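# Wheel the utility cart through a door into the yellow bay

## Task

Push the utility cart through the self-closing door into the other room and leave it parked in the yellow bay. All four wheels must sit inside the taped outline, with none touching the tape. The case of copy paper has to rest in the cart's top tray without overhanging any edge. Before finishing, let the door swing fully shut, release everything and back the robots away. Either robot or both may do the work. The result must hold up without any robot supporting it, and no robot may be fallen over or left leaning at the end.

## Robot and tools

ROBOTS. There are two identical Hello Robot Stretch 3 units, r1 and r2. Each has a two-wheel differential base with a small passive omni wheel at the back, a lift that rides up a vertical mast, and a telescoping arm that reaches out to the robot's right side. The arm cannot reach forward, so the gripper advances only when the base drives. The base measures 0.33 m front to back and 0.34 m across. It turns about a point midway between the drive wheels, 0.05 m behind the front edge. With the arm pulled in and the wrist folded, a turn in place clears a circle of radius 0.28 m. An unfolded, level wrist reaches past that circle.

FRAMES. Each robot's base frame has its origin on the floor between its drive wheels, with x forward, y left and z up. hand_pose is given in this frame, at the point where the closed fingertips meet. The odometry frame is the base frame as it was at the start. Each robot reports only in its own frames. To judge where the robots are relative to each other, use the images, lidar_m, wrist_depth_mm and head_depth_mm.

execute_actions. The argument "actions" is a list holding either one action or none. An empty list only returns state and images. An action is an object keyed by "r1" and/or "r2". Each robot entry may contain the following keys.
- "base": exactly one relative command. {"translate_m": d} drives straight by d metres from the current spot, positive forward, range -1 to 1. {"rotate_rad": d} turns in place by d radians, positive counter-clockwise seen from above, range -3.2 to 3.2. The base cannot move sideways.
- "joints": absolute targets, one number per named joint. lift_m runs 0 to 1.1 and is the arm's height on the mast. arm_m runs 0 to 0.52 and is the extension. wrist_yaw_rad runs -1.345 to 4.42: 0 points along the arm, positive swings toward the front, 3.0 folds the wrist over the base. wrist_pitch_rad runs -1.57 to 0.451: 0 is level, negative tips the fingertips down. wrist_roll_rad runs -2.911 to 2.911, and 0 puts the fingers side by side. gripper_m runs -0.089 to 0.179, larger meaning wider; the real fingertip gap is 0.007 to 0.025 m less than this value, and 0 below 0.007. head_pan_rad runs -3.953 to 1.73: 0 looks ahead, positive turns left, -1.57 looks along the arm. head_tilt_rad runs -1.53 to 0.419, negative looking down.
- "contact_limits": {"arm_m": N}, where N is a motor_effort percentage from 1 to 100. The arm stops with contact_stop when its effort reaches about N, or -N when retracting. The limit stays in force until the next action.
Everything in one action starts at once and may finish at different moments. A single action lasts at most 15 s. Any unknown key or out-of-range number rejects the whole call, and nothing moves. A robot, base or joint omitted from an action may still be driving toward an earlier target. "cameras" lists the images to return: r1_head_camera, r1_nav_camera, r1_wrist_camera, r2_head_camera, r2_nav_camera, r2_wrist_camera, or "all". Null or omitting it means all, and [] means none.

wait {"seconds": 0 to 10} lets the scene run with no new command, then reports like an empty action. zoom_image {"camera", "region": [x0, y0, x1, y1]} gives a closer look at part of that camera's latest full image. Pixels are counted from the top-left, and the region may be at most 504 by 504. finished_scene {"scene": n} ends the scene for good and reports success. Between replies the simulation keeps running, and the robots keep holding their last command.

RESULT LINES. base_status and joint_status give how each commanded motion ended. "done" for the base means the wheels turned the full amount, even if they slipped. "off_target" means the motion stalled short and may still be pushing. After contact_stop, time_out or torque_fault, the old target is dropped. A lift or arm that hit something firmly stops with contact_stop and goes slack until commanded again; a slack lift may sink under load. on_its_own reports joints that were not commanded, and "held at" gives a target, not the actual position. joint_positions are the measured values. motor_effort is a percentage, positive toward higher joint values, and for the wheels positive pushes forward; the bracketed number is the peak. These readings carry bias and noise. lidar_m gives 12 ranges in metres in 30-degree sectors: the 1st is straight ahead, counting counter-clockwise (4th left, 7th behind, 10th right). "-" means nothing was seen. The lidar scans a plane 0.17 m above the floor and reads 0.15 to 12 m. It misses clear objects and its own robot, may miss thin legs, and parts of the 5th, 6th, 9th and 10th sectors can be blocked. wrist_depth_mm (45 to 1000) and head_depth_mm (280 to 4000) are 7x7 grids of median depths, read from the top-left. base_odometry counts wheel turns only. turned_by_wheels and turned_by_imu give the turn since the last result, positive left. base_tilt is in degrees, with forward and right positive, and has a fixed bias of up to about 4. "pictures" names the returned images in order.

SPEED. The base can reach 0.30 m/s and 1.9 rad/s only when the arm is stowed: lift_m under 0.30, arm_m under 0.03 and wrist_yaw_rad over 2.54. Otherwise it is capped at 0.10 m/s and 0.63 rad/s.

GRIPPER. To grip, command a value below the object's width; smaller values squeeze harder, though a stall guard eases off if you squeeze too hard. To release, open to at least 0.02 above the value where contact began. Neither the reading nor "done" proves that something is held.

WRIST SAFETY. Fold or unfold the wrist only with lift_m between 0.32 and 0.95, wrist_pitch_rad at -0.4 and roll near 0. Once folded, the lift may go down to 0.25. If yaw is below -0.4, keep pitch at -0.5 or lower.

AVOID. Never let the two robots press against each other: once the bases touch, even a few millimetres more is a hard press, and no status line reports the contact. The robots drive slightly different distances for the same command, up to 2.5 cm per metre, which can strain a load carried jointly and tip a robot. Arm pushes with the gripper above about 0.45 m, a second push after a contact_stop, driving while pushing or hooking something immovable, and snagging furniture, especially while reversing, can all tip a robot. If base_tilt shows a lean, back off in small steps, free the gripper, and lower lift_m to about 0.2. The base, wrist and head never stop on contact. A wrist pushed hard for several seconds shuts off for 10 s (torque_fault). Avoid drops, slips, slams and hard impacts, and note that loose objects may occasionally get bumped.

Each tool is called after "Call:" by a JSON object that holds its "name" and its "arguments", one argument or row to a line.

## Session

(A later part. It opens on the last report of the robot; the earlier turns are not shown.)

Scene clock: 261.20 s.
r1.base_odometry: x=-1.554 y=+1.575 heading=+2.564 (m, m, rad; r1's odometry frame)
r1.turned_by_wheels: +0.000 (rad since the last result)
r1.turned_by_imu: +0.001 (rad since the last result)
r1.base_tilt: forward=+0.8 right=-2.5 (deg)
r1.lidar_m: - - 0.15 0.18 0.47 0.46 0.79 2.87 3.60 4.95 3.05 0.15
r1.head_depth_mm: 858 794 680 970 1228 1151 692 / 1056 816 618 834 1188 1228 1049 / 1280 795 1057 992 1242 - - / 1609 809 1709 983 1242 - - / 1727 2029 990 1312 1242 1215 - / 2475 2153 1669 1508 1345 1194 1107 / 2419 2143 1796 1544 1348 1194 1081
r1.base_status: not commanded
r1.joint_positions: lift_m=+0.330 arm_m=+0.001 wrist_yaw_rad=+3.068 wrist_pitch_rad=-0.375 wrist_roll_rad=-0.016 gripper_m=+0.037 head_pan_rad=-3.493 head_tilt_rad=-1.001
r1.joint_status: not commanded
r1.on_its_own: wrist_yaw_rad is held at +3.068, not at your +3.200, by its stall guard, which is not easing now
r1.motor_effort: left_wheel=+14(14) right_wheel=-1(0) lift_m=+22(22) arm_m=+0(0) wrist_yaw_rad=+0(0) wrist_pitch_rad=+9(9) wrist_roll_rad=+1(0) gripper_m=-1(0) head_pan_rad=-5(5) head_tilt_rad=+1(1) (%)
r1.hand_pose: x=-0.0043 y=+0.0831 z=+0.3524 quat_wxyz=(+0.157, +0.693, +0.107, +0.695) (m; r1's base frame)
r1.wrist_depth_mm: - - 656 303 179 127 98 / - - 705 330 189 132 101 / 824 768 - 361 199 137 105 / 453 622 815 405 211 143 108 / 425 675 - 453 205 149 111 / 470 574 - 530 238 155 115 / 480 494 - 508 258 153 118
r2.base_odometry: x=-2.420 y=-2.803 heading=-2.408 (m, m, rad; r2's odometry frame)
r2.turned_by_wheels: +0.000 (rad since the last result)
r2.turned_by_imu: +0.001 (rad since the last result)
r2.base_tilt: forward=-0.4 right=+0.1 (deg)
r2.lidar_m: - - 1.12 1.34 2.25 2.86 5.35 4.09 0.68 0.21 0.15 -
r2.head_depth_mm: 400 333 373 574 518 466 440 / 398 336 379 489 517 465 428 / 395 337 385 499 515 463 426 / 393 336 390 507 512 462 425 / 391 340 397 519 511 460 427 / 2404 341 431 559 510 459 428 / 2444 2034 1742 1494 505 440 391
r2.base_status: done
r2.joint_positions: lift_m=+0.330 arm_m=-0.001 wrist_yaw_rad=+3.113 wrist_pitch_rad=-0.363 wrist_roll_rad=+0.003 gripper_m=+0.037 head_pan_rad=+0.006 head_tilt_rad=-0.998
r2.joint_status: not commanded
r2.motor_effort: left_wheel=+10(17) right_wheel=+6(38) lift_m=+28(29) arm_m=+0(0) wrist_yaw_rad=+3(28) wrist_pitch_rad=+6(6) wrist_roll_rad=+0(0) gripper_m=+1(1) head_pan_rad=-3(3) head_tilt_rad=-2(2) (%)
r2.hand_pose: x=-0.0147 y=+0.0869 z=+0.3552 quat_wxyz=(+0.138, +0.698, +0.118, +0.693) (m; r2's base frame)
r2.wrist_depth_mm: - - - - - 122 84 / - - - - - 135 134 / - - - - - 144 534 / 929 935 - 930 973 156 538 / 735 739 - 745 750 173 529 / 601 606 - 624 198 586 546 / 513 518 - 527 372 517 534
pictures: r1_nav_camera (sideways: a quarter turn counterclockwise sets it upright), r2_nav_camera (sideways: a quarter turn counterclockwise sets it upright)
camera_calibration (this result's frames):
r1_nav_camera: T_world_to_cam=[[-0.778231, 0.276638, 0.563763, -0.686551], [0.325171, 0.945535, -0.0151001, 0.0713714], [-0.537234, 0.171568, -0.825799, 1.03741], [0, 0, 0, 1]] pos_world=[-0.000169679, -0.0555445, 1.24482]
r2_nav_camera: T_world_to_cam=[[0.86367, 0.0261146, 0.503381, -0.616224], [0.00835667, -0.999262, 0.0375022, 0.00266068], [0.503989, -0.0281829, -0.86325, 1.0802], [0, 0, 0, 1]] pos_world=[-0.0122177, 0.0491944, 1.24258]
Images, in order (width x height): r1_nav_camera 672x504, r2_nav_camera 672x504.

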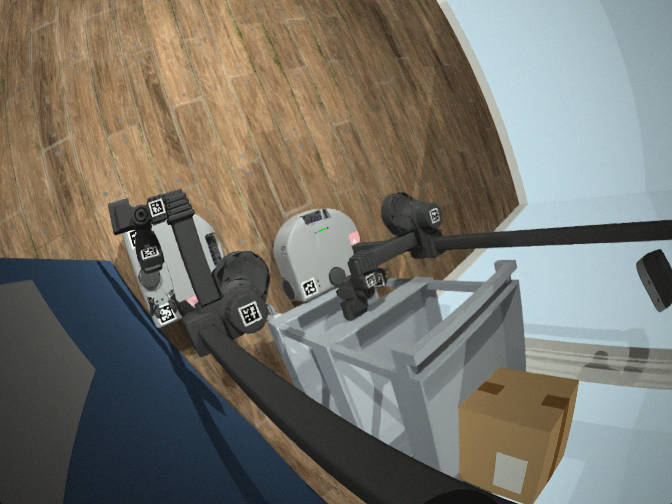

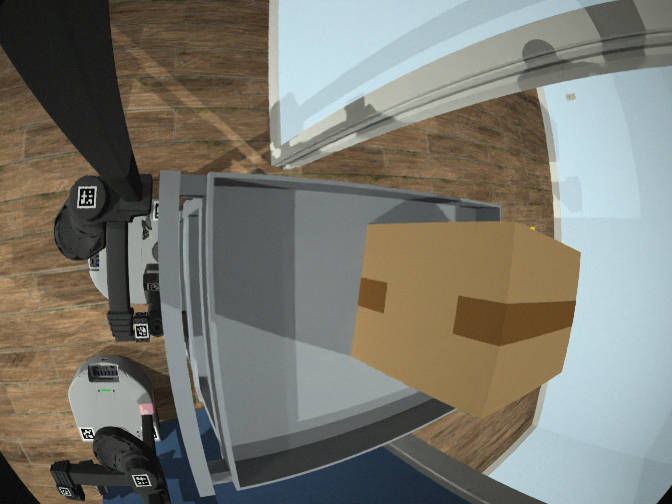

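Call:
{"name": "execute_actions", "arguments": {
  "actions": [
    {"r2":{"base":{"rotate_rad":-0.12}}}
  ],
  "cameras": []
}}

Call:
{"name": "execute_actions", "arguments": {
  "actions": [
    {"r2":{"base":{"translate_m":0.5}},"r1":{"joints":{"head_pan_rad":-3.95,"head_tilt_rad":-0.7}}}
  ],
  "cameras": ["r1_nav_camera","r2_nav_camera"]
}}

Scene clock: 264.10 s.
r1.base_odometry: x=-1.554 y=+1.575 heading=+2.564 (m, m, rad; r1's odometry frame)
r1.turned_by_wheels: +0.000 (rad since the last result)
r1.turned_by_imu: +0.000 (rad since the last result)
r1.base_tilt: forward=+0.9 right=-2.4 (deg)
r1.lidar_m: - - 0.15 0.18 0.46 0.46 0.81 2.87 3.61 4.93 3.05 0.15
r1.head_depth_mm: 899 810 678 948 1206 1151 694 / 1065 817 616 894 1181 1227 1045 / 1296 759 1078 1007 1260 - - / 1613 1863 1718 993 1254 - - / 1711 2014 989 1294 1253 1214 - / 2471 2149 1676 1535 1348 1193 1106 / 2417 2144 1797 1539 1341 1192 1081
r1.base_status: not commanded
r1.joint_positions: lift_m=+0.330 arm_m=+0.001 wrist_yaw_rad=+3.068 wrist_pitch_rad=-0.375 wrist_roll_rad=-0.016 gripper_m=+0.037 head_pan_rad=-3.493 head_tilt_rad=-1.001
r1.joint_status: not commanded
r1.on_its_own: wrist_yaw_rad is held at +3.068, not at your +3.200, by its stall guard, which is not easing now
r1.motor_effort: left_wheel=+14(14) right_wheel=-1(1) lift_m=+21(22) arm_m=+0(0) wrist_yaw_rad=+0(0) wrist_pitch_rad=+9(8) wrist_roll_rad=+0(1) gripper_m=-1(1) head_pan_rad=-4(5) head_tilt_rad=+1(1) (%)
r1.hand_pose: x=-0.0043 y=+0.0831 z=+0.3524 quat_wxyz=(+0.157, +0.693, +0.107, +0.695) (m; r1's base frame)
r1.wrist_depth_mm: - - 650 302 180 127 98 / - - 709 330 188 132 101 / 777 794 - 362 200 137 105 / 449 606 808 406 211 143 108 / 436 668 - 458 205 149 111 / 498 581 - 521 238 154 114 / 499 496 - 506 257 153 118
r2.base_odometry: x=-2.420 y=-2.803 heading=-2.528 (m, m, rad; r2's odometry frame)
r2.turned_by_wheels: -0.119 (rad since the last result)
r2.turned_by_imu: -0.121 (rad since the last result)
r2.base_tilt: forward=-0.5 right=+0.1 (deg)
r2.lidar_m: - - 0.90 1.03 2.22 2.63 4.81 4.82 0.68 0.59 0.15 -
r2.head_depth_mm: 2519 684 658 585 519 466 665 / 399 348 417 572 517 465 443 / 396 346 414 542 515 463 438 / 392 343 413 537 513 461 436 / 390 343 411 535 511 460 432 / 388 342 409 534 510 459 428 / 421 341 579 553 493 445 400
r2.base_status: done
r2.joint_positions: lift_m=+0.330 arm_m=-0.001 wrist_yaw_rad=+3.114 wrist_pitch_rad=-0.363 wrist_roll_rad=+0.003 gripper_m=+0.037 head_pan_rad=+0.006 head_tilt_rad=-0.998
r2.joint_status: not commanded
r2.on_its_own: left_wheel is at rest, and its effort (+25) is outside its rest range (-18 to +18)
r2.motor_effort: left_wheel=+25(33) right_wheel=-3(6) lift_m=+28(28) arm_m=+0(0) wrist_yaw_rad=+2(2) wrist_pitch_rad=+6(6) wrist_roll_rad=+0(0) gripper_m=+1(0) head_pan_rad=-3(3) head_tilt_rad=-2(2) (%)
r2.hand_pose: x=-0.0148 y=+0.0869 z=+0.3552 quat_wxyz=(+0.138, +0.698, +0.118, +0.693) (m; r2's base frame)
r2.wrist_depth_mm: - - - - 925 127 94 / - - - - 958 139 439 / - - - - 978 149 475 / 933 935 - 941 900 160 511 / 724 731 - 747 747 178 554 / 605 606 - 614 205 587 609 / 516 519 - 529 375 284 303
pictures: none
No camera images: the call's "cameras" was empty. Leave "cameras" out to get every camera's image.

Scene clock: 270.07 s.
r1.base_odometry: x=-1.554 y=+1.575 heading=+2.564 (m, m, rad; r1's odometry frame)
r1.turned_by_wheels: +0.000 (rad since the last result)
r1.turned_by_imu: +0.001 (rad since the last result)
r1.base_tilt: forward=+0.8 right=-2.5 (deg)
r1.lidar_m: - - 0.15 0.18 0.85 0.99 2.23 2.87 3.64 4.96 3.06 0.15
r1.head_depth_mm: - - - - 1479 1306 828 / - - - - - - 1120 / 3690 - 1126 - - - - / 3733 - 1205 1230 1379 1269 1172 / 1072 1228 1360 1130 1625 1316 1147 / 1000 1124 1317 1607 1626 1346 1151 / 1075 1252 1503 1827 1623 1338 1150
r1.base_status: not commanded
r1.joint_positions: lift_m=+0.330 arm_m=+0.001 wrist_yaw_rad=+3.068 wrist_pitch_rad=-0.375 wrist_roll_rad=-0.016 gripper_m=+0.037 head_pan_rad=-3.942 head_tilt_rad=-0.705
r1.joint_status: all done
r1.on_its_own: wrist_yaw_rad is held at +3.068, not at your +3.200, by its stall guard, which is not easing now
r1.motor_effort: left_wheel=+14(14) right_wheel=-1(2) lift_m=+22(22) arm_m=+0(0) wrist_yaw_rad=+0(0) wrist_pitch_rad=+9(9) wrist_roll_rad=+0(0) gripper_m=+0(0) head_pan_rad=-5(43) head_tilt_rad=+2(17) (%)
r1.hand_pose: x=-0.0043 y=+0.0831 z=+0.3524 quat_wxyz=(+0.157, +0.693, +0.107, +0.695) (m; r1's base frame)
r1.wrist_depth_mm: - - 645 301 179 127 98 / - - 694 327 189 132 101 / 791 819 - 363 200 137 104 / 627 797 822 402 210 143 108 / 644 701 - 460 205 149 111 / 576 585 - 531 238 155 114 / 497 494 - 506 257 153 118
r2.base_odometry: x=-2.828 y=-3.091 heading=-2.527 (m, m, rad; r2's odometry frame)
r2.turned_by_wheels: +0.000 (rad since the last result)
r2.turned_by_imu: +0.003 (rad since the last result)
r2.base_tilt: forward=-0.5 right=+0.1 (deg)
r2.lidar_m: - - 2.63 0.39 0.41 2.76 5.07 0.94 0.59 0.48 0.15 -
r2.head_depth_mm: 2470 349 656 585 519 466 656 / 398 346 402 554 516 465 439 / 395 346 403 525 516 463 438 / 393 344 404 525 513 462 431 / 390 342 406 528 512 460 433 / 388 340 406 546 509 459 428 / 2449 359 624 563 492 445 398
r2.base_status: done
r2.joint_positions: lift_m=+0.330 arm_m=-0.001 wrist_yaw_rad=+3.114 wrist_pitch_rad=-0.363 wrist_roll_rad=+0.003 gripper_m=+0.037 head_pan_rad=+0.006 head_tilt_rad=-0.998
r2.joint_status: not commanded
r2.on_its_own: left_wheel is at rest, and its effort (+22) is outside its rest range (-18 to +18)
r2.motor_effort: left_wheel=+22(40) right_wheel=-2(2) lift_m=+28(28) arm_m=+0(0) wrist_yaw_rad=+3(2) wrist_pitch_rad=+6(6) wrist_roll_rad=+0(0) gripper_m=+0(0) head_pan_rad=-3(2) head_tilt_rad=-1(2) (%)
r2.hand_pose: x=-0.0148 y=+0.0869 z=+0.3552 quat_wxyz=(+0.138, +0.698, +0.118, +0.693) (m; r2's base frame)
r2.wrist_depth_mm: - - 387 404 - 126 91 / - - - 438 - 137 - / - - - 470 - 147 - / 913 934 - 512 956 160 988 / 725 750 - 554 749 176 771 / 602 608 - 602 202 586 631 / 515 517 - 523 373 515 301
pictures: r1_nav_camera (sideways: a quarter turn counterclockwise sets it upright), r2_nav_camera (sideways: a quarter turn counterclockwise sets it upright)
camera_calibration (this result's frames):
r1_nav_camera: T_world_to_cam=[[-0.440948, 0.443385, 0.780368, -0.970866], [0.701406, 0.71271, -0.00861324, 0.0606358], [-0.559996, 0.543557, -0.625261, 0.776753], [0, 0, 0, 1]] pos_world=[-0.035653, -0.0349583, 1.24383]
r2_nav_camera: T_world_to_cam=[[0.86367, 0.0261148, 0.503381, -0.616224], [0.00835686, -0.999262, 0.0375022, 0.00266068], [0.503989, -0.0281828, -0.86325, 1.0802], [0, 0, 0, 1]] pos_world=[-0.0122177, 0.0491944, 1.24258]
Images, in order (width x height): r1_nav_camera 672x504, r2_nav_camera 672x504.

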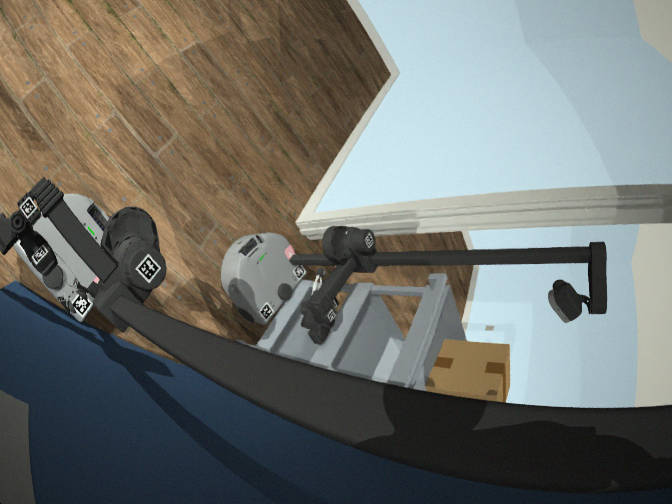

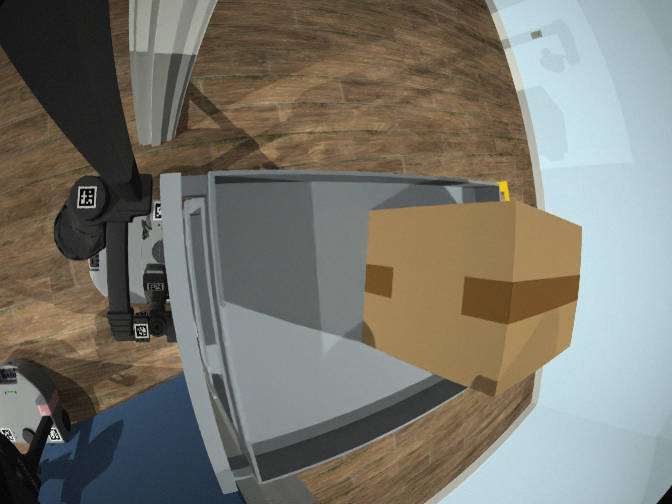

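Call:
{"name": "execute_actions", "arguments": {
  "actions": [
    {"r2":{"base":{"translate_m":0.9}},"r1":{"base":{"translate_m":-0.6},"joints":{"head_pan_rad":0.5,"head_tilt_rad":-1.0}}}
  ],
  "cameras": ["r1_nav_camera","r2_nav_camera"]
}}

Scene clock: 282.03 s.
r1.base_odometry: x=-1.052 y=+1.247 heading=+2.564 (m, m, rad; r1's odometry frame)
r1.turned_by_wheels: +0.000 (rad since the last result)
r1.turned_by_imu: -0.033 (rad since the last result)
r1.base_tilt: forward=+0.8 right=-2.6 (deg)
r1.lidar_m: 2.66 - 0.15 1.57 0.83 0.91 1.88 2.25 2.79 5.01 4.21 2.73
r1.head_depth_mm: - - - - - - 1055 / - - - - - - 1050 / - - - - - - 1044 / - - - - - - 657 / - - - - - 1134 1103 / - - - - 1261 1188 1091 / - - - 1329 1338 1192 1087
r1.base_status: done
r1.joint_positions: lift_m=+0.330 arm_m=+0.001 wrist_yaw_rad=+3.068 wrist_pitch_rad=-0.375 wrist_roll_rad=-0.016 gripper_m=+0.037 head_pan_rad=+0.530 head_tilt_rad=-1.012
r1.joint_status: head_pan_rad off_target (ended at +0.530, target +0.500); the others done
r1.on_its_own: wrist_yaw_rad is held at +3.068, not at your +3.200, by its stall guard, which is not easing now
r1.motor_effort: left_wheel=+8(14) right_wheel=+4(11) lift_m=+22(22) arm_m=+0(0) wrist_yaw_rad=+0(0) wrist_pitch_rad=+9(9) wrist_roll_rad=+0(0) gripper_m=-1(1) head_pan_rad=-19(89) head_tilt_rad=+5(23) (%)
r1.hand_pose: x=-0.0043 y=+0.0831 z=+0.3524 quat_wxyz=(+0.157, +0.693, +0.107, +0.695) (m; r1's base frame)
r1.wrist_depth_mm: 602 - - - - 342 113 / 629 708 - - - 285 106 / 682 735 - - - 243 100 / 744 778 846 865 846 214 94 / 699 704 - 675 673 188 89 / 582 569 - 569 528 167 84 / 502 499 - 516 485 133 80
r2.base_odometry: x=-3.563 y=-3.611 heading=-2.527 (m, m, rad; r2's odometry frame)
r2.turned_by_wheels: +0.000 (rad since the last result)
r2.turned_by_imu: +0.005 (rad since the last result)
r2.base_tilt: forward=-0.5 right=+0.3 (deg)
r2.lidar_m: - - 2.85 2.52 1.46 0.98 1.24 0.84 0.93 0.21 0.15 -
r2.head_depth_mm: 401 333 375 565 520 466 440 / 398 338 381 490 517 464 430 / 395 336 387 502 515 463 426 / 393 337 393 511 514 461 425 / 391 342 400 522 512 460 426 / 1891 347 548 555 509 459 428 / 1892 2028 1747 1493 1289 442 380
r2.base_status: done
r2.joint_positions: lift_m=+0.330 arm_m=-0.001 wrist_yaw_rad=+3.114 wrist_pitch_rad=-0.363 wrist_roll_rad=+0.003 gripper_m=+0.037 head_pan_rad=+0.006 head_tilt_rad=-0.998
r2.joint_status: not commanded
r2.motor_effort: left_wheel=+11(39) right_wheel=+5(12) lift_m=+28(28) arm_m=+0(0) wrist_yaw_rad=+1(3) wrist_pitch_rad=+6(6) wrist_roll_rad=+0(0) gripper_m=+1(0) head_pan_rad=-3(3) head_tilt_rad=-2(2) (%)
r2.hand_pose: x=-0.0149 y=+0.0869 z=+0.3552 quat_wxyz=(+0.138, +0.698, +0.118, +0.693) (m; r2's base frame)
r2.wrist_depth_mm: - - - - - 126 87 / - - - - - 137 131 / - - - - - 142 - / 925 924 - 947 960 153 988 / 726 742 - 760 742 170 767 / 603 608 - 617 204 587 628 / 521 520 - 526 494 521 534
pictures: r1_nav_camera (sideways: a quarter turn counterclockwise sets it upright), r2_nav_camera (sideways: a quarter turn counterclockwise sets it upright)
camera_calibration (this result's frames):
r1_nav_camera: T_world_to_cam=[[0.713793, 0.427205, 0.554974, -0.684202], [0.522227, -0.852669, -0.0153109, 0.0704435], [0.466668, 0.300751, -0.831727, 1.03899], [0, 0, 0, 1]] pos_world=[-0.0332743, 0.0398812, 1.24495]
r2_nav_camera: T_world_to_cam=[[0.86367, 0.0261152, 0.503381, -0.616223], [0.00835737, -0.999262, 0.0375022, 0.00266067], [0.503989, -0.0281826, -0.86325, 1.0802], [0, 0, 0, 1]] pos_world=[-0.0122177, 0.0491943, 1.24258]
Images, in order (width x height): r1_nav_camera 672x504, r2_nav_camera 672x504.

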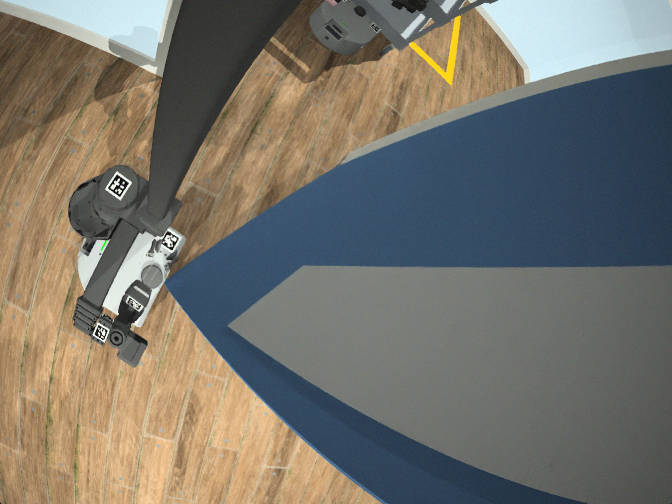

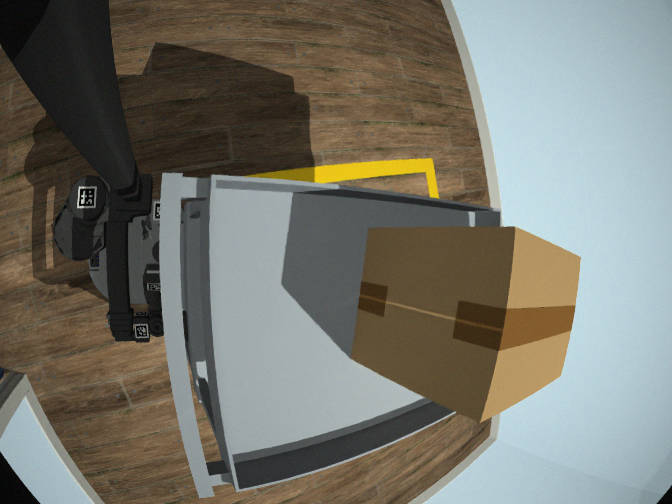

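Call:
{"name": "execute_actions", "arguments": {
  "actions": [
    {"r2":{"base":{"translate_m":0.4}},"r1":{"base":{"translate_m":-0.5},"joints":{"head_pan_rad":1.2}}}
  ],
  "cameras": []
}}

Call:
{"name": "execute_actions", "arguments": {
  "actions": [
    {"r2":{"base":{"translate_m":-0.55},"joints":{"lift_m":0.26}}}
  ],
  "cameras": ["r1_nav_camera","r2_nav_camera","r2_head_camera"]
}}

Scene clock: 290.30 s.
r1.base_odometry: x=-0.633 y=+0.974 heading=+2.564 (m, m, rad; r1's odometry frame)
r1.turned_by_wheels: +0.000 (rad since the last result)
r1.turned_by_imu: -0.001 (rad since the last result)
r1.base_tilt: forward=+0.8 right=-2.4 (deg)
r1.lidar_m: 2.98 1.10 0.70 0.66 0.67 0.82 1.69 1.76 2.18 4.40 5.01 3.25
r1.head_depth_mm: 801 995 1311 1528 1340 1184 1069 / 745 907 1163 1468 1338 1190 1069 / 695 834 1043 1398 1340 1190 1071 / 652 771 951 1236 1348 1196 1087 / 589 712 867 1105 1316 1191 - / 577 675 808 1026 1272 1207 - / 552 643 768 938 1207 - -
r1.base_status: done
r1.joint_positions: lift_m=+0.330 arm_m=+0.001 wrist_yaw_rad=+3.068 wrist_pitch_rad=-0.375 wrist_roll_rad=-0.016 gripper_m=+0.037 head_pan_rad=+1.207 head_tilt_rad=-0.999
r1.joint_status: all done
r1.on_its_own: wrist_yaw_rad is held at +3.068, not at your +3.200, by its stall guard, which is not easing now
r1.motor_effort: left_wheel=+2(11) right_wheel=-1(5) lift_m=+22(22) arm_m=+0(0) wrist_yaw_rad=+0(0) wrist_pitch_rad=+9(9) wrist_roll_rad=+0(0) gripper_m=-1(0) head_pan_rad=-4(48) head_tilt_rad=+0(7) (%)
r1.hand_pose: x=-0.0043 y=+0.0831 z=+0.3524 quat_wxyz=(+0.157, +0.693, +0.107, +0.695) (m; r1's base frame)
r1.wrist_depth_mm: 537 566 615 623 666 702 765 / 581 608 661 675 703 770 842 / 627 642 706 731 781 849 926 / 659 704 772 776 817 820 830 / 685 687 - 686 698 679 654 / 585 573 - 568 544 557 550 / 490 495 - 517 485 477 469
r2.base_odometry: x=-3.890 y=-3.841 heading=-2.527 (m, m, rad; r2's odometry frame)
r2.turned_by_wheels: +0.000 (rad since the last result)
r2.turned_by_imu: +0.002 (rad since the last result)
r2.base_tilt: forward=-0.3 right=+0.3 (deg)
r2.lidar_m: - - 2.78 2.61 2.18 1.35 1.26 1.19 1.40 0.20 0.15 -
r2.head_depth_mm: 401 335 377 555 520 466 441 / 398 338 383 494 516 464 433 / 395 337 391 505 516 463 426 / 393 342 399 518 513 462 425 / 392 342 407 546 511 460 427 / 1553 1733 644 563 503 459 425 / 1528 1783 1753 1520 1335 1167 399
r2.base_status: done
r2.joint_positions: lift_m=+0.330 arm_m=-0.001 wrist_yaw_rad=+3.114 wrist_pitch_rad=-0.363 wrist_roll_rad=+0.003 gripper_m=+0.037 head_pan_rad=+0.006 head_tilt_rad=-0.998
r2.joint_status: not commanded
r2.motor_effort: left_wheel=+10(22) right_wheel=+5(17) lift_m=+28(28) arm_m=+0(0) wrist_yaw_rad=+2(2) wrist_pitch_rad=+6(6) wrist_roll_rad=+0(0) gripper_m=+0(0) head_pan_rad=-2(3) head_tilt_rad=-1(1) (%)
r2.hand_pose: x=-0.0149 y=+0.0869 z=+0.3552 quat_wxyz=(+0.138, +0.698, +0.118, +0.693) (m; r2's base frame)
r2.wrist_depth_mm: - - - - - 133 90 / - - - - - - 118 / - - - - - 143 - / 916 932 - 945 968 143 923 / 735 737 - 752 750 153 767 / 605 608 - 614 628 170 628 / 522 523 - 527 498 348 535
pictures: none
No camera images: the call's "cameras" was empty. Leave "cameras" out to get every camera's image.

Scene clock: 294.03 s.
r1.base_odometry: x=-0.633 y=+0.974 heading=+2.564 (m, m, rad; r1's odometry frame)
r1.turned_by_wheels: +0.000 (rad since the last result)
r1.turned_by_imu: +0.001 (rad since the last result)
r1.base_tilt: forward=+0.9 right=-2.4 (deg)
r1.lidar_m: 2.98 1.11 0.72 0.66 0.67 0.83 1.69 1.76 2.18 4.42 5.03 3.25
r1.head_depth_mm: 810 1003 1318 1530 1335 1192 1069 / 760 921 1181 1467 1342 1190 1068 / 709 853 1064 1426 1336 1190 1067 / 666 791 972 1261 1343 1192 1086 / 604 722 895 1137 1319 1195 - / 594 692 818 1025 1280 1218 - / 555 642 768 941 1206 - -
r1.base_status: not commanded
r1.joint_positions: lift_m=+0.330 arm_m=+0.001 wrist_yaw_rad=+3.068 wrist_pitch_rad=-0.375 wrist_roll_rad=-0.016 gripper_m=+0.037 head_pan_rad=+1.207 head_tilt_rad=-0.999
r1.joint_status: not commanded
r1.on_its_own: wrist_yaw_rad is held at +3.068, not at your +3.200, by its stall guard, which is not easing now
r1.motor_effort: left_wheel=+2(2) right_wheel=-1(2) lift_m=+22(22) arm_m=+0(0) wrist_yaw_rad=+0(1) wrist_pitch_rad=+9(8) wrist_roll_rad=+0(0) gripper_m=+0(1) head_pan_rad=-4(4) head_tilt_rad=+0(0) (%)
r1.hand_pose: x=-0.0043 y=+0.0831 z=+0.3524 quat_wxyz=(+0.157, +0.693, +0.107, +0.695) (m; r1's base frame)
r1.wrist_depth_mm: 541 562 611 635 681 716 765 / 575 600 654 677 726 787 841 / 614 650 705 731 785 861 943 / 667 699 769 775 844 817 815 / 690 711 - 676 694 665 663 / 582 582 - 557 547 557 557 / 500 493 - 515 481 479 478
r2.base_odometry: x=-3.441 y=-3.524 heading=-2.527 (m, m, rad; r2's odometry frame)
r2.turned_by_wheels: +0.000 (rad since the last result)
r2.turned_by_imu: -0.002 (rad since the last result)
r2.base_tilt: forward=-0.5 right=+0.1 (deg)
r2.lidar_m: 0.61 2.20 2.62 2.49 1.18 0.81 0.71 0.72 0.74 1.38 2.29 0.63
r2.head_depth_mm: 894 786 1057 1527 1383 1243 1127 / 918 783 1092 1129 1351 1234 1136 / 800 778 1090 1217 1350 1230 1134 / 811 776 1088 1207 1347 1221 1133 / 855 670 1058 1162 1340 1223 1118 / 2042 1912 1730 1538 1360 1217 1110 / 2051 2037 1738 1524 1355 1218 1110
r2.base_status: done
r2.joint_positions: lift_m=+0.260 arm_m=-0.001 wrist_yaw_rad=+3.115 wrist_pitch_rad=-0.363 wrist_roll_rad=+0.003 gripper_m=+0.037 head_pan_rad=+0.006 head_tilt_rad=-0.998
r2.joint_status: all done
r2.motor_effort: left_wheel=+4(8) right_wheel=-3(9) lift_m=+23(24) arm_m=-1(0) wrist_yaw_rad=+1(2) wrist_pitch_rad=+6(6) wrist_roll_rad=+0(0) gripper_m=+0(0) head_pan_rad=-3(3) head_tilt_rad=-2(2) (%)
r2.hand_pose: x=-0.0150 y=+0.0869 z=+0.2854 quat_wxyz=(+0.137, +0.698, +0.118, +0.693) (m; r2's base frame)
r2.wrist_depth_mm: - - - - - - - / - - - - - - - / - - - - - - - / 795 801 - 803 819 816 822 / 624 630 - 634 646 642 655 / 514 519 - 527 541 528 537 / 450 - - - - 451 458
pictures: r1_nav_camera (sideways: a quarter turn counterclockwise sets it upright), r2_head_camera (sideways: a quarter turn clockwise sets it upright), r2_nav_camera (sideways: a quarter turn counterclockwise sets it upright)
camera_calibration (this result's frames):
r1_nav_camera: T_world_to_cam=[[0.286332, 0.773542, 0.565373, -0.695143], [0.941241, -0.337399, -0.0150611, 0.0675626], [0.179106, 0.536465, -0.824698, 1.03161], [0, 0, 0, 1]] pos_world=[-0.0493187, 0.0070948, 1.2448]
r2_head_camera: T_world_to_cam=[[-0.853312, -0.0137043, -0.52122, 0.701088], [0.00642498, 0.999302, -0.036793, 0.0484892], [0.521361, -0.0347448, -0.852629, 1.06859], [0, 0, 0, 1]] pos_world=[0.040813, -0.00171938, 1.27832]
r2_nav_camera: T_world_to_cam=[[0.86367, 0.0261152, 0.503381, -0.616223], [0.00835745, -0.999262, 0.0375022, 0.00266067], [0.503989, -0.0281825, -0.86325, 1.0802], [0, 0, 0, 1]] pos_world=[-0.0122177, 0.0491943, 1.24258]
Images, in order (width x height): r1_nav_camera 672x504, r2_head_camera 896x504, r2_nav_camera 672x504.

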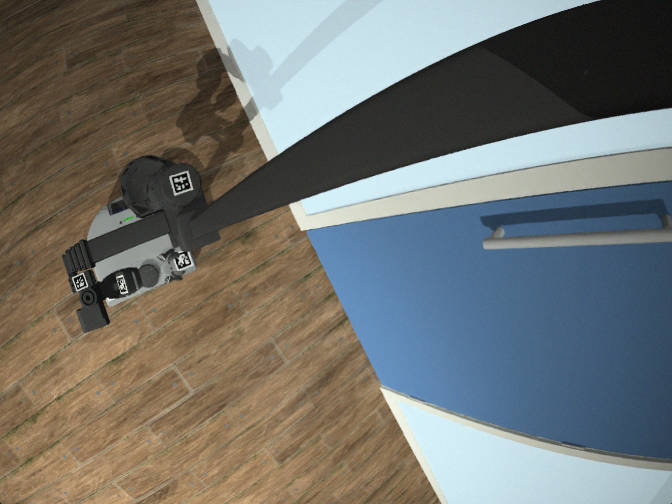

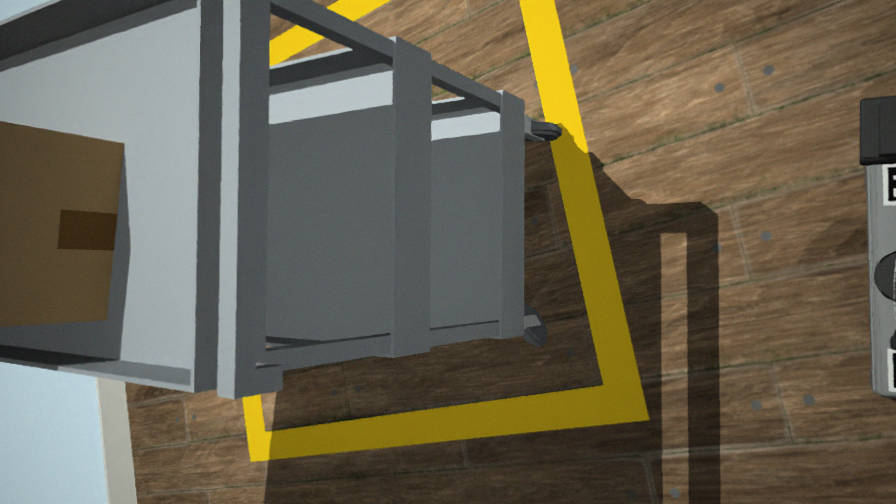

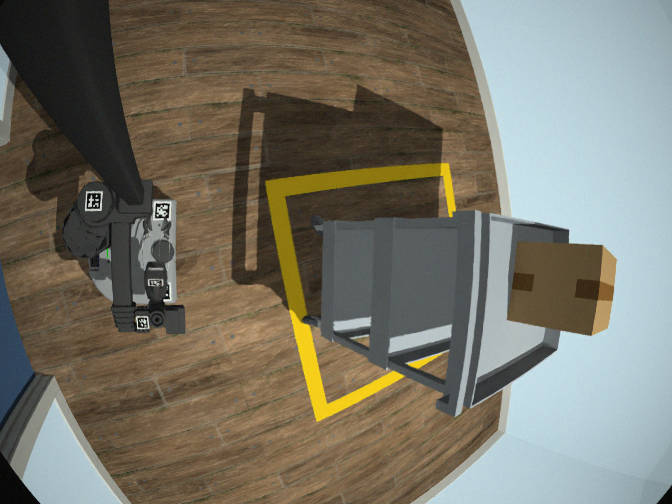

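Call:
{"name": "execute_actions", "arguments": {
  "actions": [
    {"r2":{"base":{"translate_m":0.5}}}
  ],
  "cameras": []
}}

Call:
{"name": "execute_actions", "arguments": {
  "actions": [
    {"r2":{"base":{"rotate_rad":0.25},"joints":{"lift_m":0.33}}}
  ],
  "cameras": []
}}

Call:
{"name": "execute_actions", "arguments": {
  "actions": [
    {"r2":{"base":{"translate_m":0.12}}}
  ],
  "cameras": []
}}

Call:
{"name": "execute_actions", "arguments": {
  "actions": [
    {"r2":{"base":{"translate_m":-0.7},"joints":{"lift_m":0.26,"head_pan_rad":-0.15,"head_tilt_rad":-0.9}}}
  ],
  "cameras": ["r2_nav_camera","r2_head_camera"]
}}

Scene clock: 300.47 s.
r1.base_odometry: x=-0.633 y=+0.974 heading=+2.564 (m, m, rad; r1's odometry frame)
r1.turned_by_wheels: +0.000 (rad since the last result)
r1.turned_by_imu: +0.001 (rad since the last result)
r1.base_tilt: forward=+0.9 right=-2.5 (deg)
r1.lidar_m: 2.98 1.11 0.72 0.66 0.67 0.82 1.69 1.76 2.18 4.40 4.97 3.24
r1.head_depth_mm: 813 1006 1321 1533 1334 1188 1067 / 757 923 1177 1479 1336 1191 1071 / 709 852 1065 1421 1345 1193 1066 / 667 793 974 1259 1343 1196 1088 / 603 722 894 1130 1313 1193 - / 595 692 818 1028 1276 1215 - / 557 643 767 939 1207 - -
r1.base_status: not commanded
r1.joint_positions: lift_m=+0.330 arm_m=+0.001 wrist_yaw_rad=+3.068 wrist_pitch_rad=-0.375 wrist_roll_rad=-0.016 gripper_m=+0.037 head_pan_rad=+1.207 head_tilt_rad=-0.999
r1.joint_status: not commanded
r1.on_its_own: wrist_yaw_rad is held at +3.068, not at your +3.200, by its stall guard, which is not easing now
r1.motor_effort: left_wheel=+3(2) right_wheel=-2(1) lift_m=+22(22) arm_m=+0(0) wrist_yaw_rad=+1(0) wrist_pitch_rad=+9(9) wrist_roll_rad=+0(1) gripper_m=+0(0) head_pan_rad=-4(5) head_tilt_rad=+0(0) (%)
r1.hand_pose: x=-0.0043 y=+0.0831 z=+0.3524 quat_wxyz=(+0.157, +0.693, +0.107, +0.695) (m; r1's base frame)
r1.wrist_depth_mm: 538 561 609 633 673 711 759 / 576 603 650 684 737 789 828 / 617 651 702 739 802 866 924 / 670 706 759 795 824 814 817 / 699 689 - 682 703 657 653 / 583 572 - 570 539 558 548 / 495 492 - 515 478 481 477
r2.base_odometry: x=-3.849 y=-3.812 heading=-2.527 (m, m, rad; r2's odometry frame)
r2.turned_by_wheels: +0.000 (rad since the last result)
r2.turned_by_imu: +0.003 (rad since the last result)
r2.base_tilt: forward=-0.3 right=+0.1 (deg)
r2.lidar_m: - - 2.10 2.60 2.09 1.31 1.21 1.14 1.34 2.18 0.15 -
r2.head_depth_mm: 400 365 447 583 518 466 665 / 398 370 452 558 517 465 658 / 395 375 459 560 516 463 657 / 393 381 469 562 514 462 507 / 391 387 478 566 511 461 506 / 1594 1791 647 564 502 459 394 / 1566 1840 1745 1517 1329 1165 388
r2.base_status: done
r2.joint_positions: lift_m=+0.260 arm_m=-0.001 wrist_yaw_rad=+3.115 wrist_pitch_rad=-0.363 wrist_roll_rad=+0.003 gripper_m=+0.037 head_pan_rad=+0.006 head_tilt_rad=-0.998
r2.joint_status: not commanded
r2.motor_effort: left_wheel=+3(18) right_wheel=-3(7) lift_m=+23(23) arm_m=+0(0) wrist_yaw_rad=+3(0) wrist_pitch_rad=+6(6) wrist_roll_rad=+0(0) gripper_m=+0(0) head_pan_rad=-3(3) head_tilt_rad=-1(1) (%)
r2.hand_pose: x=-0.0150 y=+0.0869 z=+0.2854 quat_wxyz=(+0.137, +0.698, +0.118, +0.693) (m; r2's base frame)
r2.wrist_depth_mm: - - - - - - - / - - - - - - - / - - - - - - - / 784 790 - 813 824 828 157 / 625 623 - 639 644 651 158 / 515 519 - 524 539 530 173 / 458 - - - - 220 219
pictures: none
No camera images: the call's "cameras" was empty. Leave "cameras" out to get every camera's image.

Scene clock: 301.93 s.
r1.base_odometry: x=-0.633 y=+0.974 heading=+2.564 (m, m, rad; r1's odometry frame)
r1.turned_by_wheels: +0.000 (rad since the last result)
r1.turned_by_imu: +0.000 (rad since the last result)
r1.base_tilt: forward=+0.9 right=-2.3 (deg)
r1.lidar_m: 2.98 1.11 0.72 0.66 0.67 0.83 1.68 1.76 2.18 4.40 5.03 3.26
r1.head_depth_mm: 813 1004 1322 1532 1340 1189 1071 / 759 926 1182 1481 1340 1190 1073 / 708 851 1064 1420 1343 1191 1070 / 666 792 975 1260 1342 1193 1092 / 604 721 894 1136 1316 1194 - / 595 692 817 1023 1275 1215 - / 556 643 768 939 1207 - -
r1.base_status: not commanded
r1.joint_positions: lift_m=+0.330 arm_m=+0.001 wrist_yaw_rad=+3.068 wrist_pitch_rad=-0.375 wrist_roll_rad=-0.016 gripper_m=+0.037 head_pan_rad=+1.207 head_tilt_rad=-0.999
r1.joint_status: not commanded
r1.on_its_own: wrist_yaw_rad is held at +3.068, not at your +3.200, by its stall guard, which is not easing now
r1.motor_effort: left_wheel=+2(3) right_wheel=-2(2) lift_m=+22(22) arm_m=+0(0) wrist_yaw_rad=+0(1) wrist_pitch_rad=+9(8) wrist_roll_rad=+1(0) gripper_m=-1(1) head_pan_rad=-4(4) head_tilt_rad=+0(0) (%)
r1.hand_pose: x=-0.0043 y=+0.0831 z=+0.3524 quat_wxyz=(+0.157, +0.693, +0.107, +0.695) (m; r1's base frame)
r1.wrist_depth_mm: 538 564 615 624 674 707 756 / 584 606 654 684 733 781 822 / 622 655 703 746 786 866 933 / 672 704 756 783 826 824 821 / 687 693 - 687 715 656 654 / 587 580 - 571 544 562 553 / 493 499 - 513 481 476 475
r2.base_odometry: x=-3.849 y=-3.812 heading=-2.277 (m, m, rad; r2's odometry frame)
r2.turned_by_wheels: +0.250 (rad since the last result)
r2.turned_by_imu: +0.253 (rad since the last result)
r2.base_tilt: forward=-0.4 right=+0.2 (deg)
r2.lidar_m: - 2.09 2.52 2.60 1.54 1.24 1.14 1.18 1.66 0.21 0.15 -
r2.head_depth_mm: 400 358 423 525 519 466 440 / 398 370 445 551 518 465 432 / 1563 394 472 561 515 463 400 / 1629 1898 651 578 514 462 363 / 1639 1929 1763 577 503 467 515 / 1639 1911 1750 1528 1352 411 399 / 1641 1905 1758 1519 1355 1221 1091
r2.base_status: done
r2.joint_positions: lift_m=+0.330 arm_m=-0.001 wrist_yaw_rad=+3.115 wrist_pitch_rad=-0.363 wrist_roll_rad=+0.003 gripper_m=+0.037 head_pan_rad=+0.006 head_tilt_rad=-0.998
r2.joint_status: all done
r2.motor_effort: left_wheel=-4(14) right_wheel=+3(10) lift_m=+29(30) arm_m=+0(0) wrist_yaw_rad=+2(1) wrist_pitch_rad=+6(6) wrist_roll_rad=+0(0) gripper_m=+0(1) head_pan_rad=-3(3) head_tilt_rad=-2(1) (%)
r2.hand_pose: x=-0.0150 y=+0.0869 z=+0.3551 quat_wxyz=(+0.137, +0.698, +0.118, +0.693) (m; r2's base frame)
r2.wrist_depth_mm: - - - - - - - / - - - - - - - / - - - - - - - / 939 912 - 930 959 965 966 / 741 729 - 749 740 756 769 / 604 612 - 618 639 625 633 / 516 525 - 522 506 532 517
pictures: none
No camera images: the call's "cameras" was empty. Leave "cameras" out to get every camera's image.

Scene clock: 304.20 s.
r1.base_odometry: x=-0.633 y=+0.974 heading=+2.564 (m, m, rad; r1's odometry frame)
r1.turned_by_wheels: +0.000 (rad since the last result)
r1.turned_by_imu: +0.000 (rad since the last result)
r1.base_tilt: forward=+0.8 right=-2.5 (deg)
r1.lidar_m: 2.98 1.11 0.72 0.66 0.67 0.83 1.69 1.75 2.19 4.39 5.00 3.26
r1.head_depth_mm: 813 1008 1317 1533 1339 1191 1071 / 755 924 1178 1464 1340 1192 1072 / 708 852 1065 1422 1341 1190 1072 / 667 793 974 1259 1343 1189 1088 / 603 721 896 1136 1318 1193 - / 594 694 820 1022 1274 1211 - / 556 643 767 943 1208 - -
r1.base_status: not commanded
r1.joint_positions: lift_m=+0.330 arm_m=+0.001 wrist_yaw_rad=+3.068 wrist_pitch_rad=-0.375 wrist_roll_rad=-0.016 gripper_m=+0.037 head_pan_rad=+1.207 head_tilt_rad=-0.999
r1.joint_status: not commanded
r1.on_its_own: wrist_yaw_rad is held at +3.068, not at your +3.200, by its stall guard, which is not easing now
r1.motor_effort: left_wheel=+2(2) right_wheel=-2(2) lift_m=+22(22) arm_m=+0(0) wrist_yaw_rad=+0(1) wrist_pitch_rad=+9(9) wrist_roll_rad=+0(0) gripper_m=+0(0) head_pan_rad=-5(4) head_tilt_rad=+0(0) (%)
r1.hand_pose: x=-0.0043 y=+0.0831 z=+0.3524 quat_wxyz=(+0.157, +0.693, +0.107, +0.695) (m; r1's base frame)
r1.wrist_depth_mm: 547 561 608 626 677 718 761 / 580 609 657 673 731 788 825 / 627 657 716 743 800 858 928 / 664 698 754 796 840 845 817 / 691 706 - 693 697 667 661 / 584 575 - 565 546 553 551 / 496 497 - 518 480 473 473
r2.base_odometry: x=-3.927 y=-3.904 heading=-2.277 (m, m, rad; r2's odometry frame)
r2.turned_by_wheels: +0.000 (rad since the last result)
r2.turned_by_imu: +0.000 (rad since the last result)
r2.base_tilt: forward=-0.3 right=+0.3 (deg)
r2.lidar_m: - 1.80 2.34 2.59 1.71 1.36 1.26 1.31 1.84 0.20 0.15 -
r2.head_depth_mm: 401 360 427 528 519 466 440 / 1409 376 452 553 517 465 427 / 1513 743 626 570 515 463 398 / 1507 1803 1729 568 514 462 362 / 1515 1805 1755 1537 504 460 381 / 1515 1813 1752 1529 1353 1221 1081 / 1522 1821 1750 1527 1354 1218 1109
r2.base_status: done
r2.joint_positions: lift_m=+0.330 arm_m=-0.001 wrist_yaw_rad=+3.111 wrist_pitch_rad=-0.363 wrist_roll_rad=+0.003 gripper_m=+0.037 head_pan_rad=+0.006 head_tilt_rad=-0.998
r2.joint_status: not commanded
r2.motor_effort: left_wheel=-4(6) right_wheel=+6(28) lift_m=+28(29) arm_m=+0(0) wrist_yaw_rad=+5(14) wrist_pitch_rad=+6(6) wrist_roll_rad=+0(0) gripper_m=+0(0) head_pan_rad=-2(3) head_tilt_rad=-2(1) (%)
r2.hand_pose: x=-0.0142 y=+0.0869 z=+0.3552 quat_wxyz=(+0.139, +0.698, +0.117, +0.693) (m; r2's base frame)
r2.wrist_depth_mm: - - - - - - - / - - - - - - - / - - - - - - - / 902 929 - 939 939 963 972 / 731 738 - 754 750 760 764 / 607 616 - 614 631 625 632 / 514 521 - 524 504 526 535
pictures: none
No camera images: the call's "cameras" was empty. Leave "cameras" out to get every camera's image.

Scene clock: 308.50 s.
r1.base_odometry: x=-0.633 y=+0.974 heading=+2.564 (m, m, rad; r1's odometry frame)
r1.turned_by_wheels: +0.000 (rad since the last result)
r1.turned_by_imu: +0.001 (rad since the last result)
r1.base_tilt: forward=+0.8 right=-2.5 (deg)
r1.lidar_m: 2.98 1.12 0.72 0.66 0.67 0.82 1.68 1.75 2.18 4.44 5.06 3.26
r1.head_depth_mm: 813 1005 1315 1525 1335 1190 1073 / 756 925 1181 1470 1342 1188 1071 / 708 851 1068 1425 1344 1192 1069 / 665 792 972 1265 1339 1190 1091 / 603 721 895 1131 1321 1191 - / 594 693 819 1023 1276 1216 - / 556 643 769 940 1210 - -
r1.base_status: not commanded
r1.joint_positions: lift_m=+0.330 arm_m=+0.001 wrist_yaw_rad=+3.068 wrist_pitch_rad=-0.375 wrist_roll_rad=-0.016 gripper_m=+0.037 head_pan_rad=+1.207 head_tilt_rad=-0.999
r1.joint_status: not commanded
r1.on_its_own: wrist_yaw_rad is held at +3.068, not at your +3.200, by its stall guard, which is not easing now
r1.motor_effort: left_wheel=+3(3) right_wheel=-2(2) lift_m=+22(22) arm_m=+0(0) wrist_yaw_rad=+0(0) wrist_pitch_rad=+8(9) wrist_roll_rad=+1(0) gripper_m=+0(1) head_pan_rad=-5(4) head_tilt_rad=+0(0) (%)
r1.hand_pose: x=-0.0043 y=+0.0831 z=+0.3524 quat_wxyz=(+0.157, +0.693, +0.107, +0.695) (m; r1's base frame)
r1.wrist_depth_mm: 535 574 605 627 669 701 760 / 574 603 657 695 735 791 836 / 622 651 705 747 807 855 944 / 674 699 754 784 839 842 813 / 680 698 - 671 701 665 662 / 591 580 - 568 536 560 544 / 498 493 - 512 483 476 476
r2.base_odometry: x=-3.473 y=-3.371 heading=-2.277 (m, m, rad; r2's odometry frame)
r2.turned_by_wheels: +0.000 (rad since the last result)
r2.turned_by_imu: -0.003 (rad since the last result)
r2.base_tilt: forward=-0.4 right=+0.2 (deg)
r2.lidar_m: 0.78 2.41 2.70 1.88 0.86 0.64 0.62 0.58 0.80 2.15 2.26 0.78
r2.head_depth_mm: 2223 2389 1997 1678 1448 1272 1139 / 1136 841 1279 1603 1439 1267 1138 / 971 851 1240 1406 1409 1266 1131 / 937 931 1235 1425 1441 1266 1131 / 977 856 1231 1423 1425 1261 1122 / 2019 846 1798 1602 1416 1256 1127 / 2062 2261 1949 1643 1417 1251 1122
r2.base_status: done
r2.joint_positions: lift_m=+0.260 arm_m=-0.001 wrist_yaw_rad=+3.115 wrist_pitch_rad=-0.363 wrist_roll_rad=+0.003 gripper_m=+0.037 head_pan_rad=-0.143 head_tilt_rad=-0.902
r2.joint_status: all done
r2.motor_effort: left_wheel=-3(13) right_wheel=+2(7) lift_m=+23(22) arm_m=+0(0) wrist_yaw_rad=+1(5) wrist_pitch_rad=+6(6) wrist_roll_rad=+0(0) gripper_m=+0(1) head_pan_rad=-3(16) head_tilt_rad=+1(12) (%)
r2.hand_pose: x=-0.0150 y=+0.0869 z=+0.2854 quat_wxyz=(+0.137, +0.698, +0.118, +0.693) (m; r2's base frame)
r2.wrist_depth_mm: 667 897 - - - - - / 689 911 - - - - - / 743 929 - - - - - / 742 787 - 804 819 835 840 / 620 615 - 638 638 644 653 / 512 519 - 523 539 536 538 / 457 - - - - 451 455
pictures: r2_head_camera (sideways: a quarter turn clockwise sets it upright), r2_nav_camera (sideways: a quarter turn counterclockwise sets it upright)
camera_calibration (this result's frames):
r2_head_camera: T_world_to_cam=[[-0.792493, 0.105932, -0.600611, 0.804145], [0.15871, 0.986691, -0.0353878, 0.0457353], [0.588869, -0.123368, -0.798758, 0.998151], [0, 0, 0, 1]] pos_world=[0.042241, -0.00717199, 1.28188]
r2_nav_camera: T_world_to_cam=[[0.806229, -0.0954405, 0.583854, -0.720708], [-0.144221, -0.988834, 0.0375105, 0.00357592], [0.573755, -0.114446, -0.810991, 1.01184], [0, 0, 0, 1]] pos_world=[0.00102065, 0.0505532, 1.24125]
Images, in order (width x height): r2_head_camera 896x504, r2_nav_camera 672x504.

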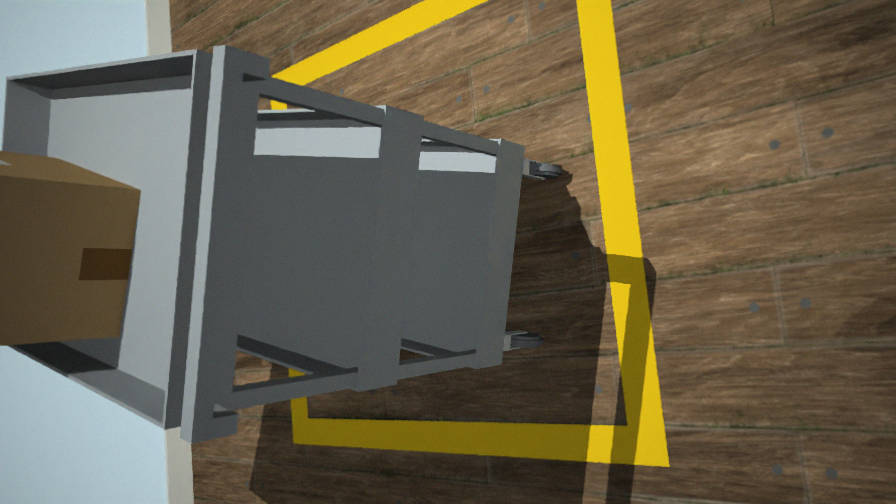

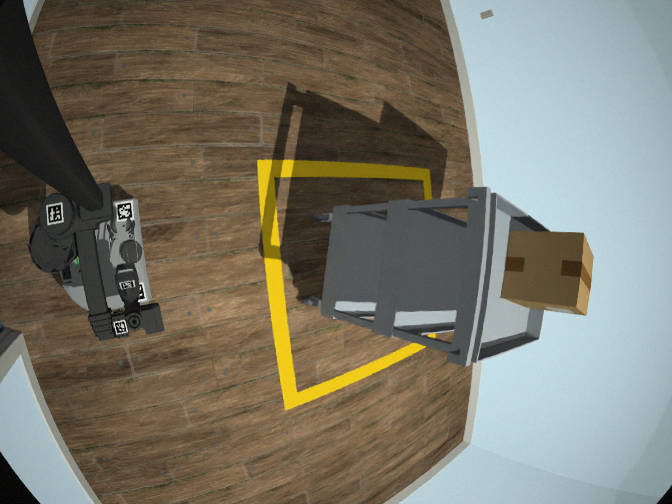

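Call:
{"name": "finished_scene", "arguments": {
  "scene": 1
}}

The scene is finished: the task was done.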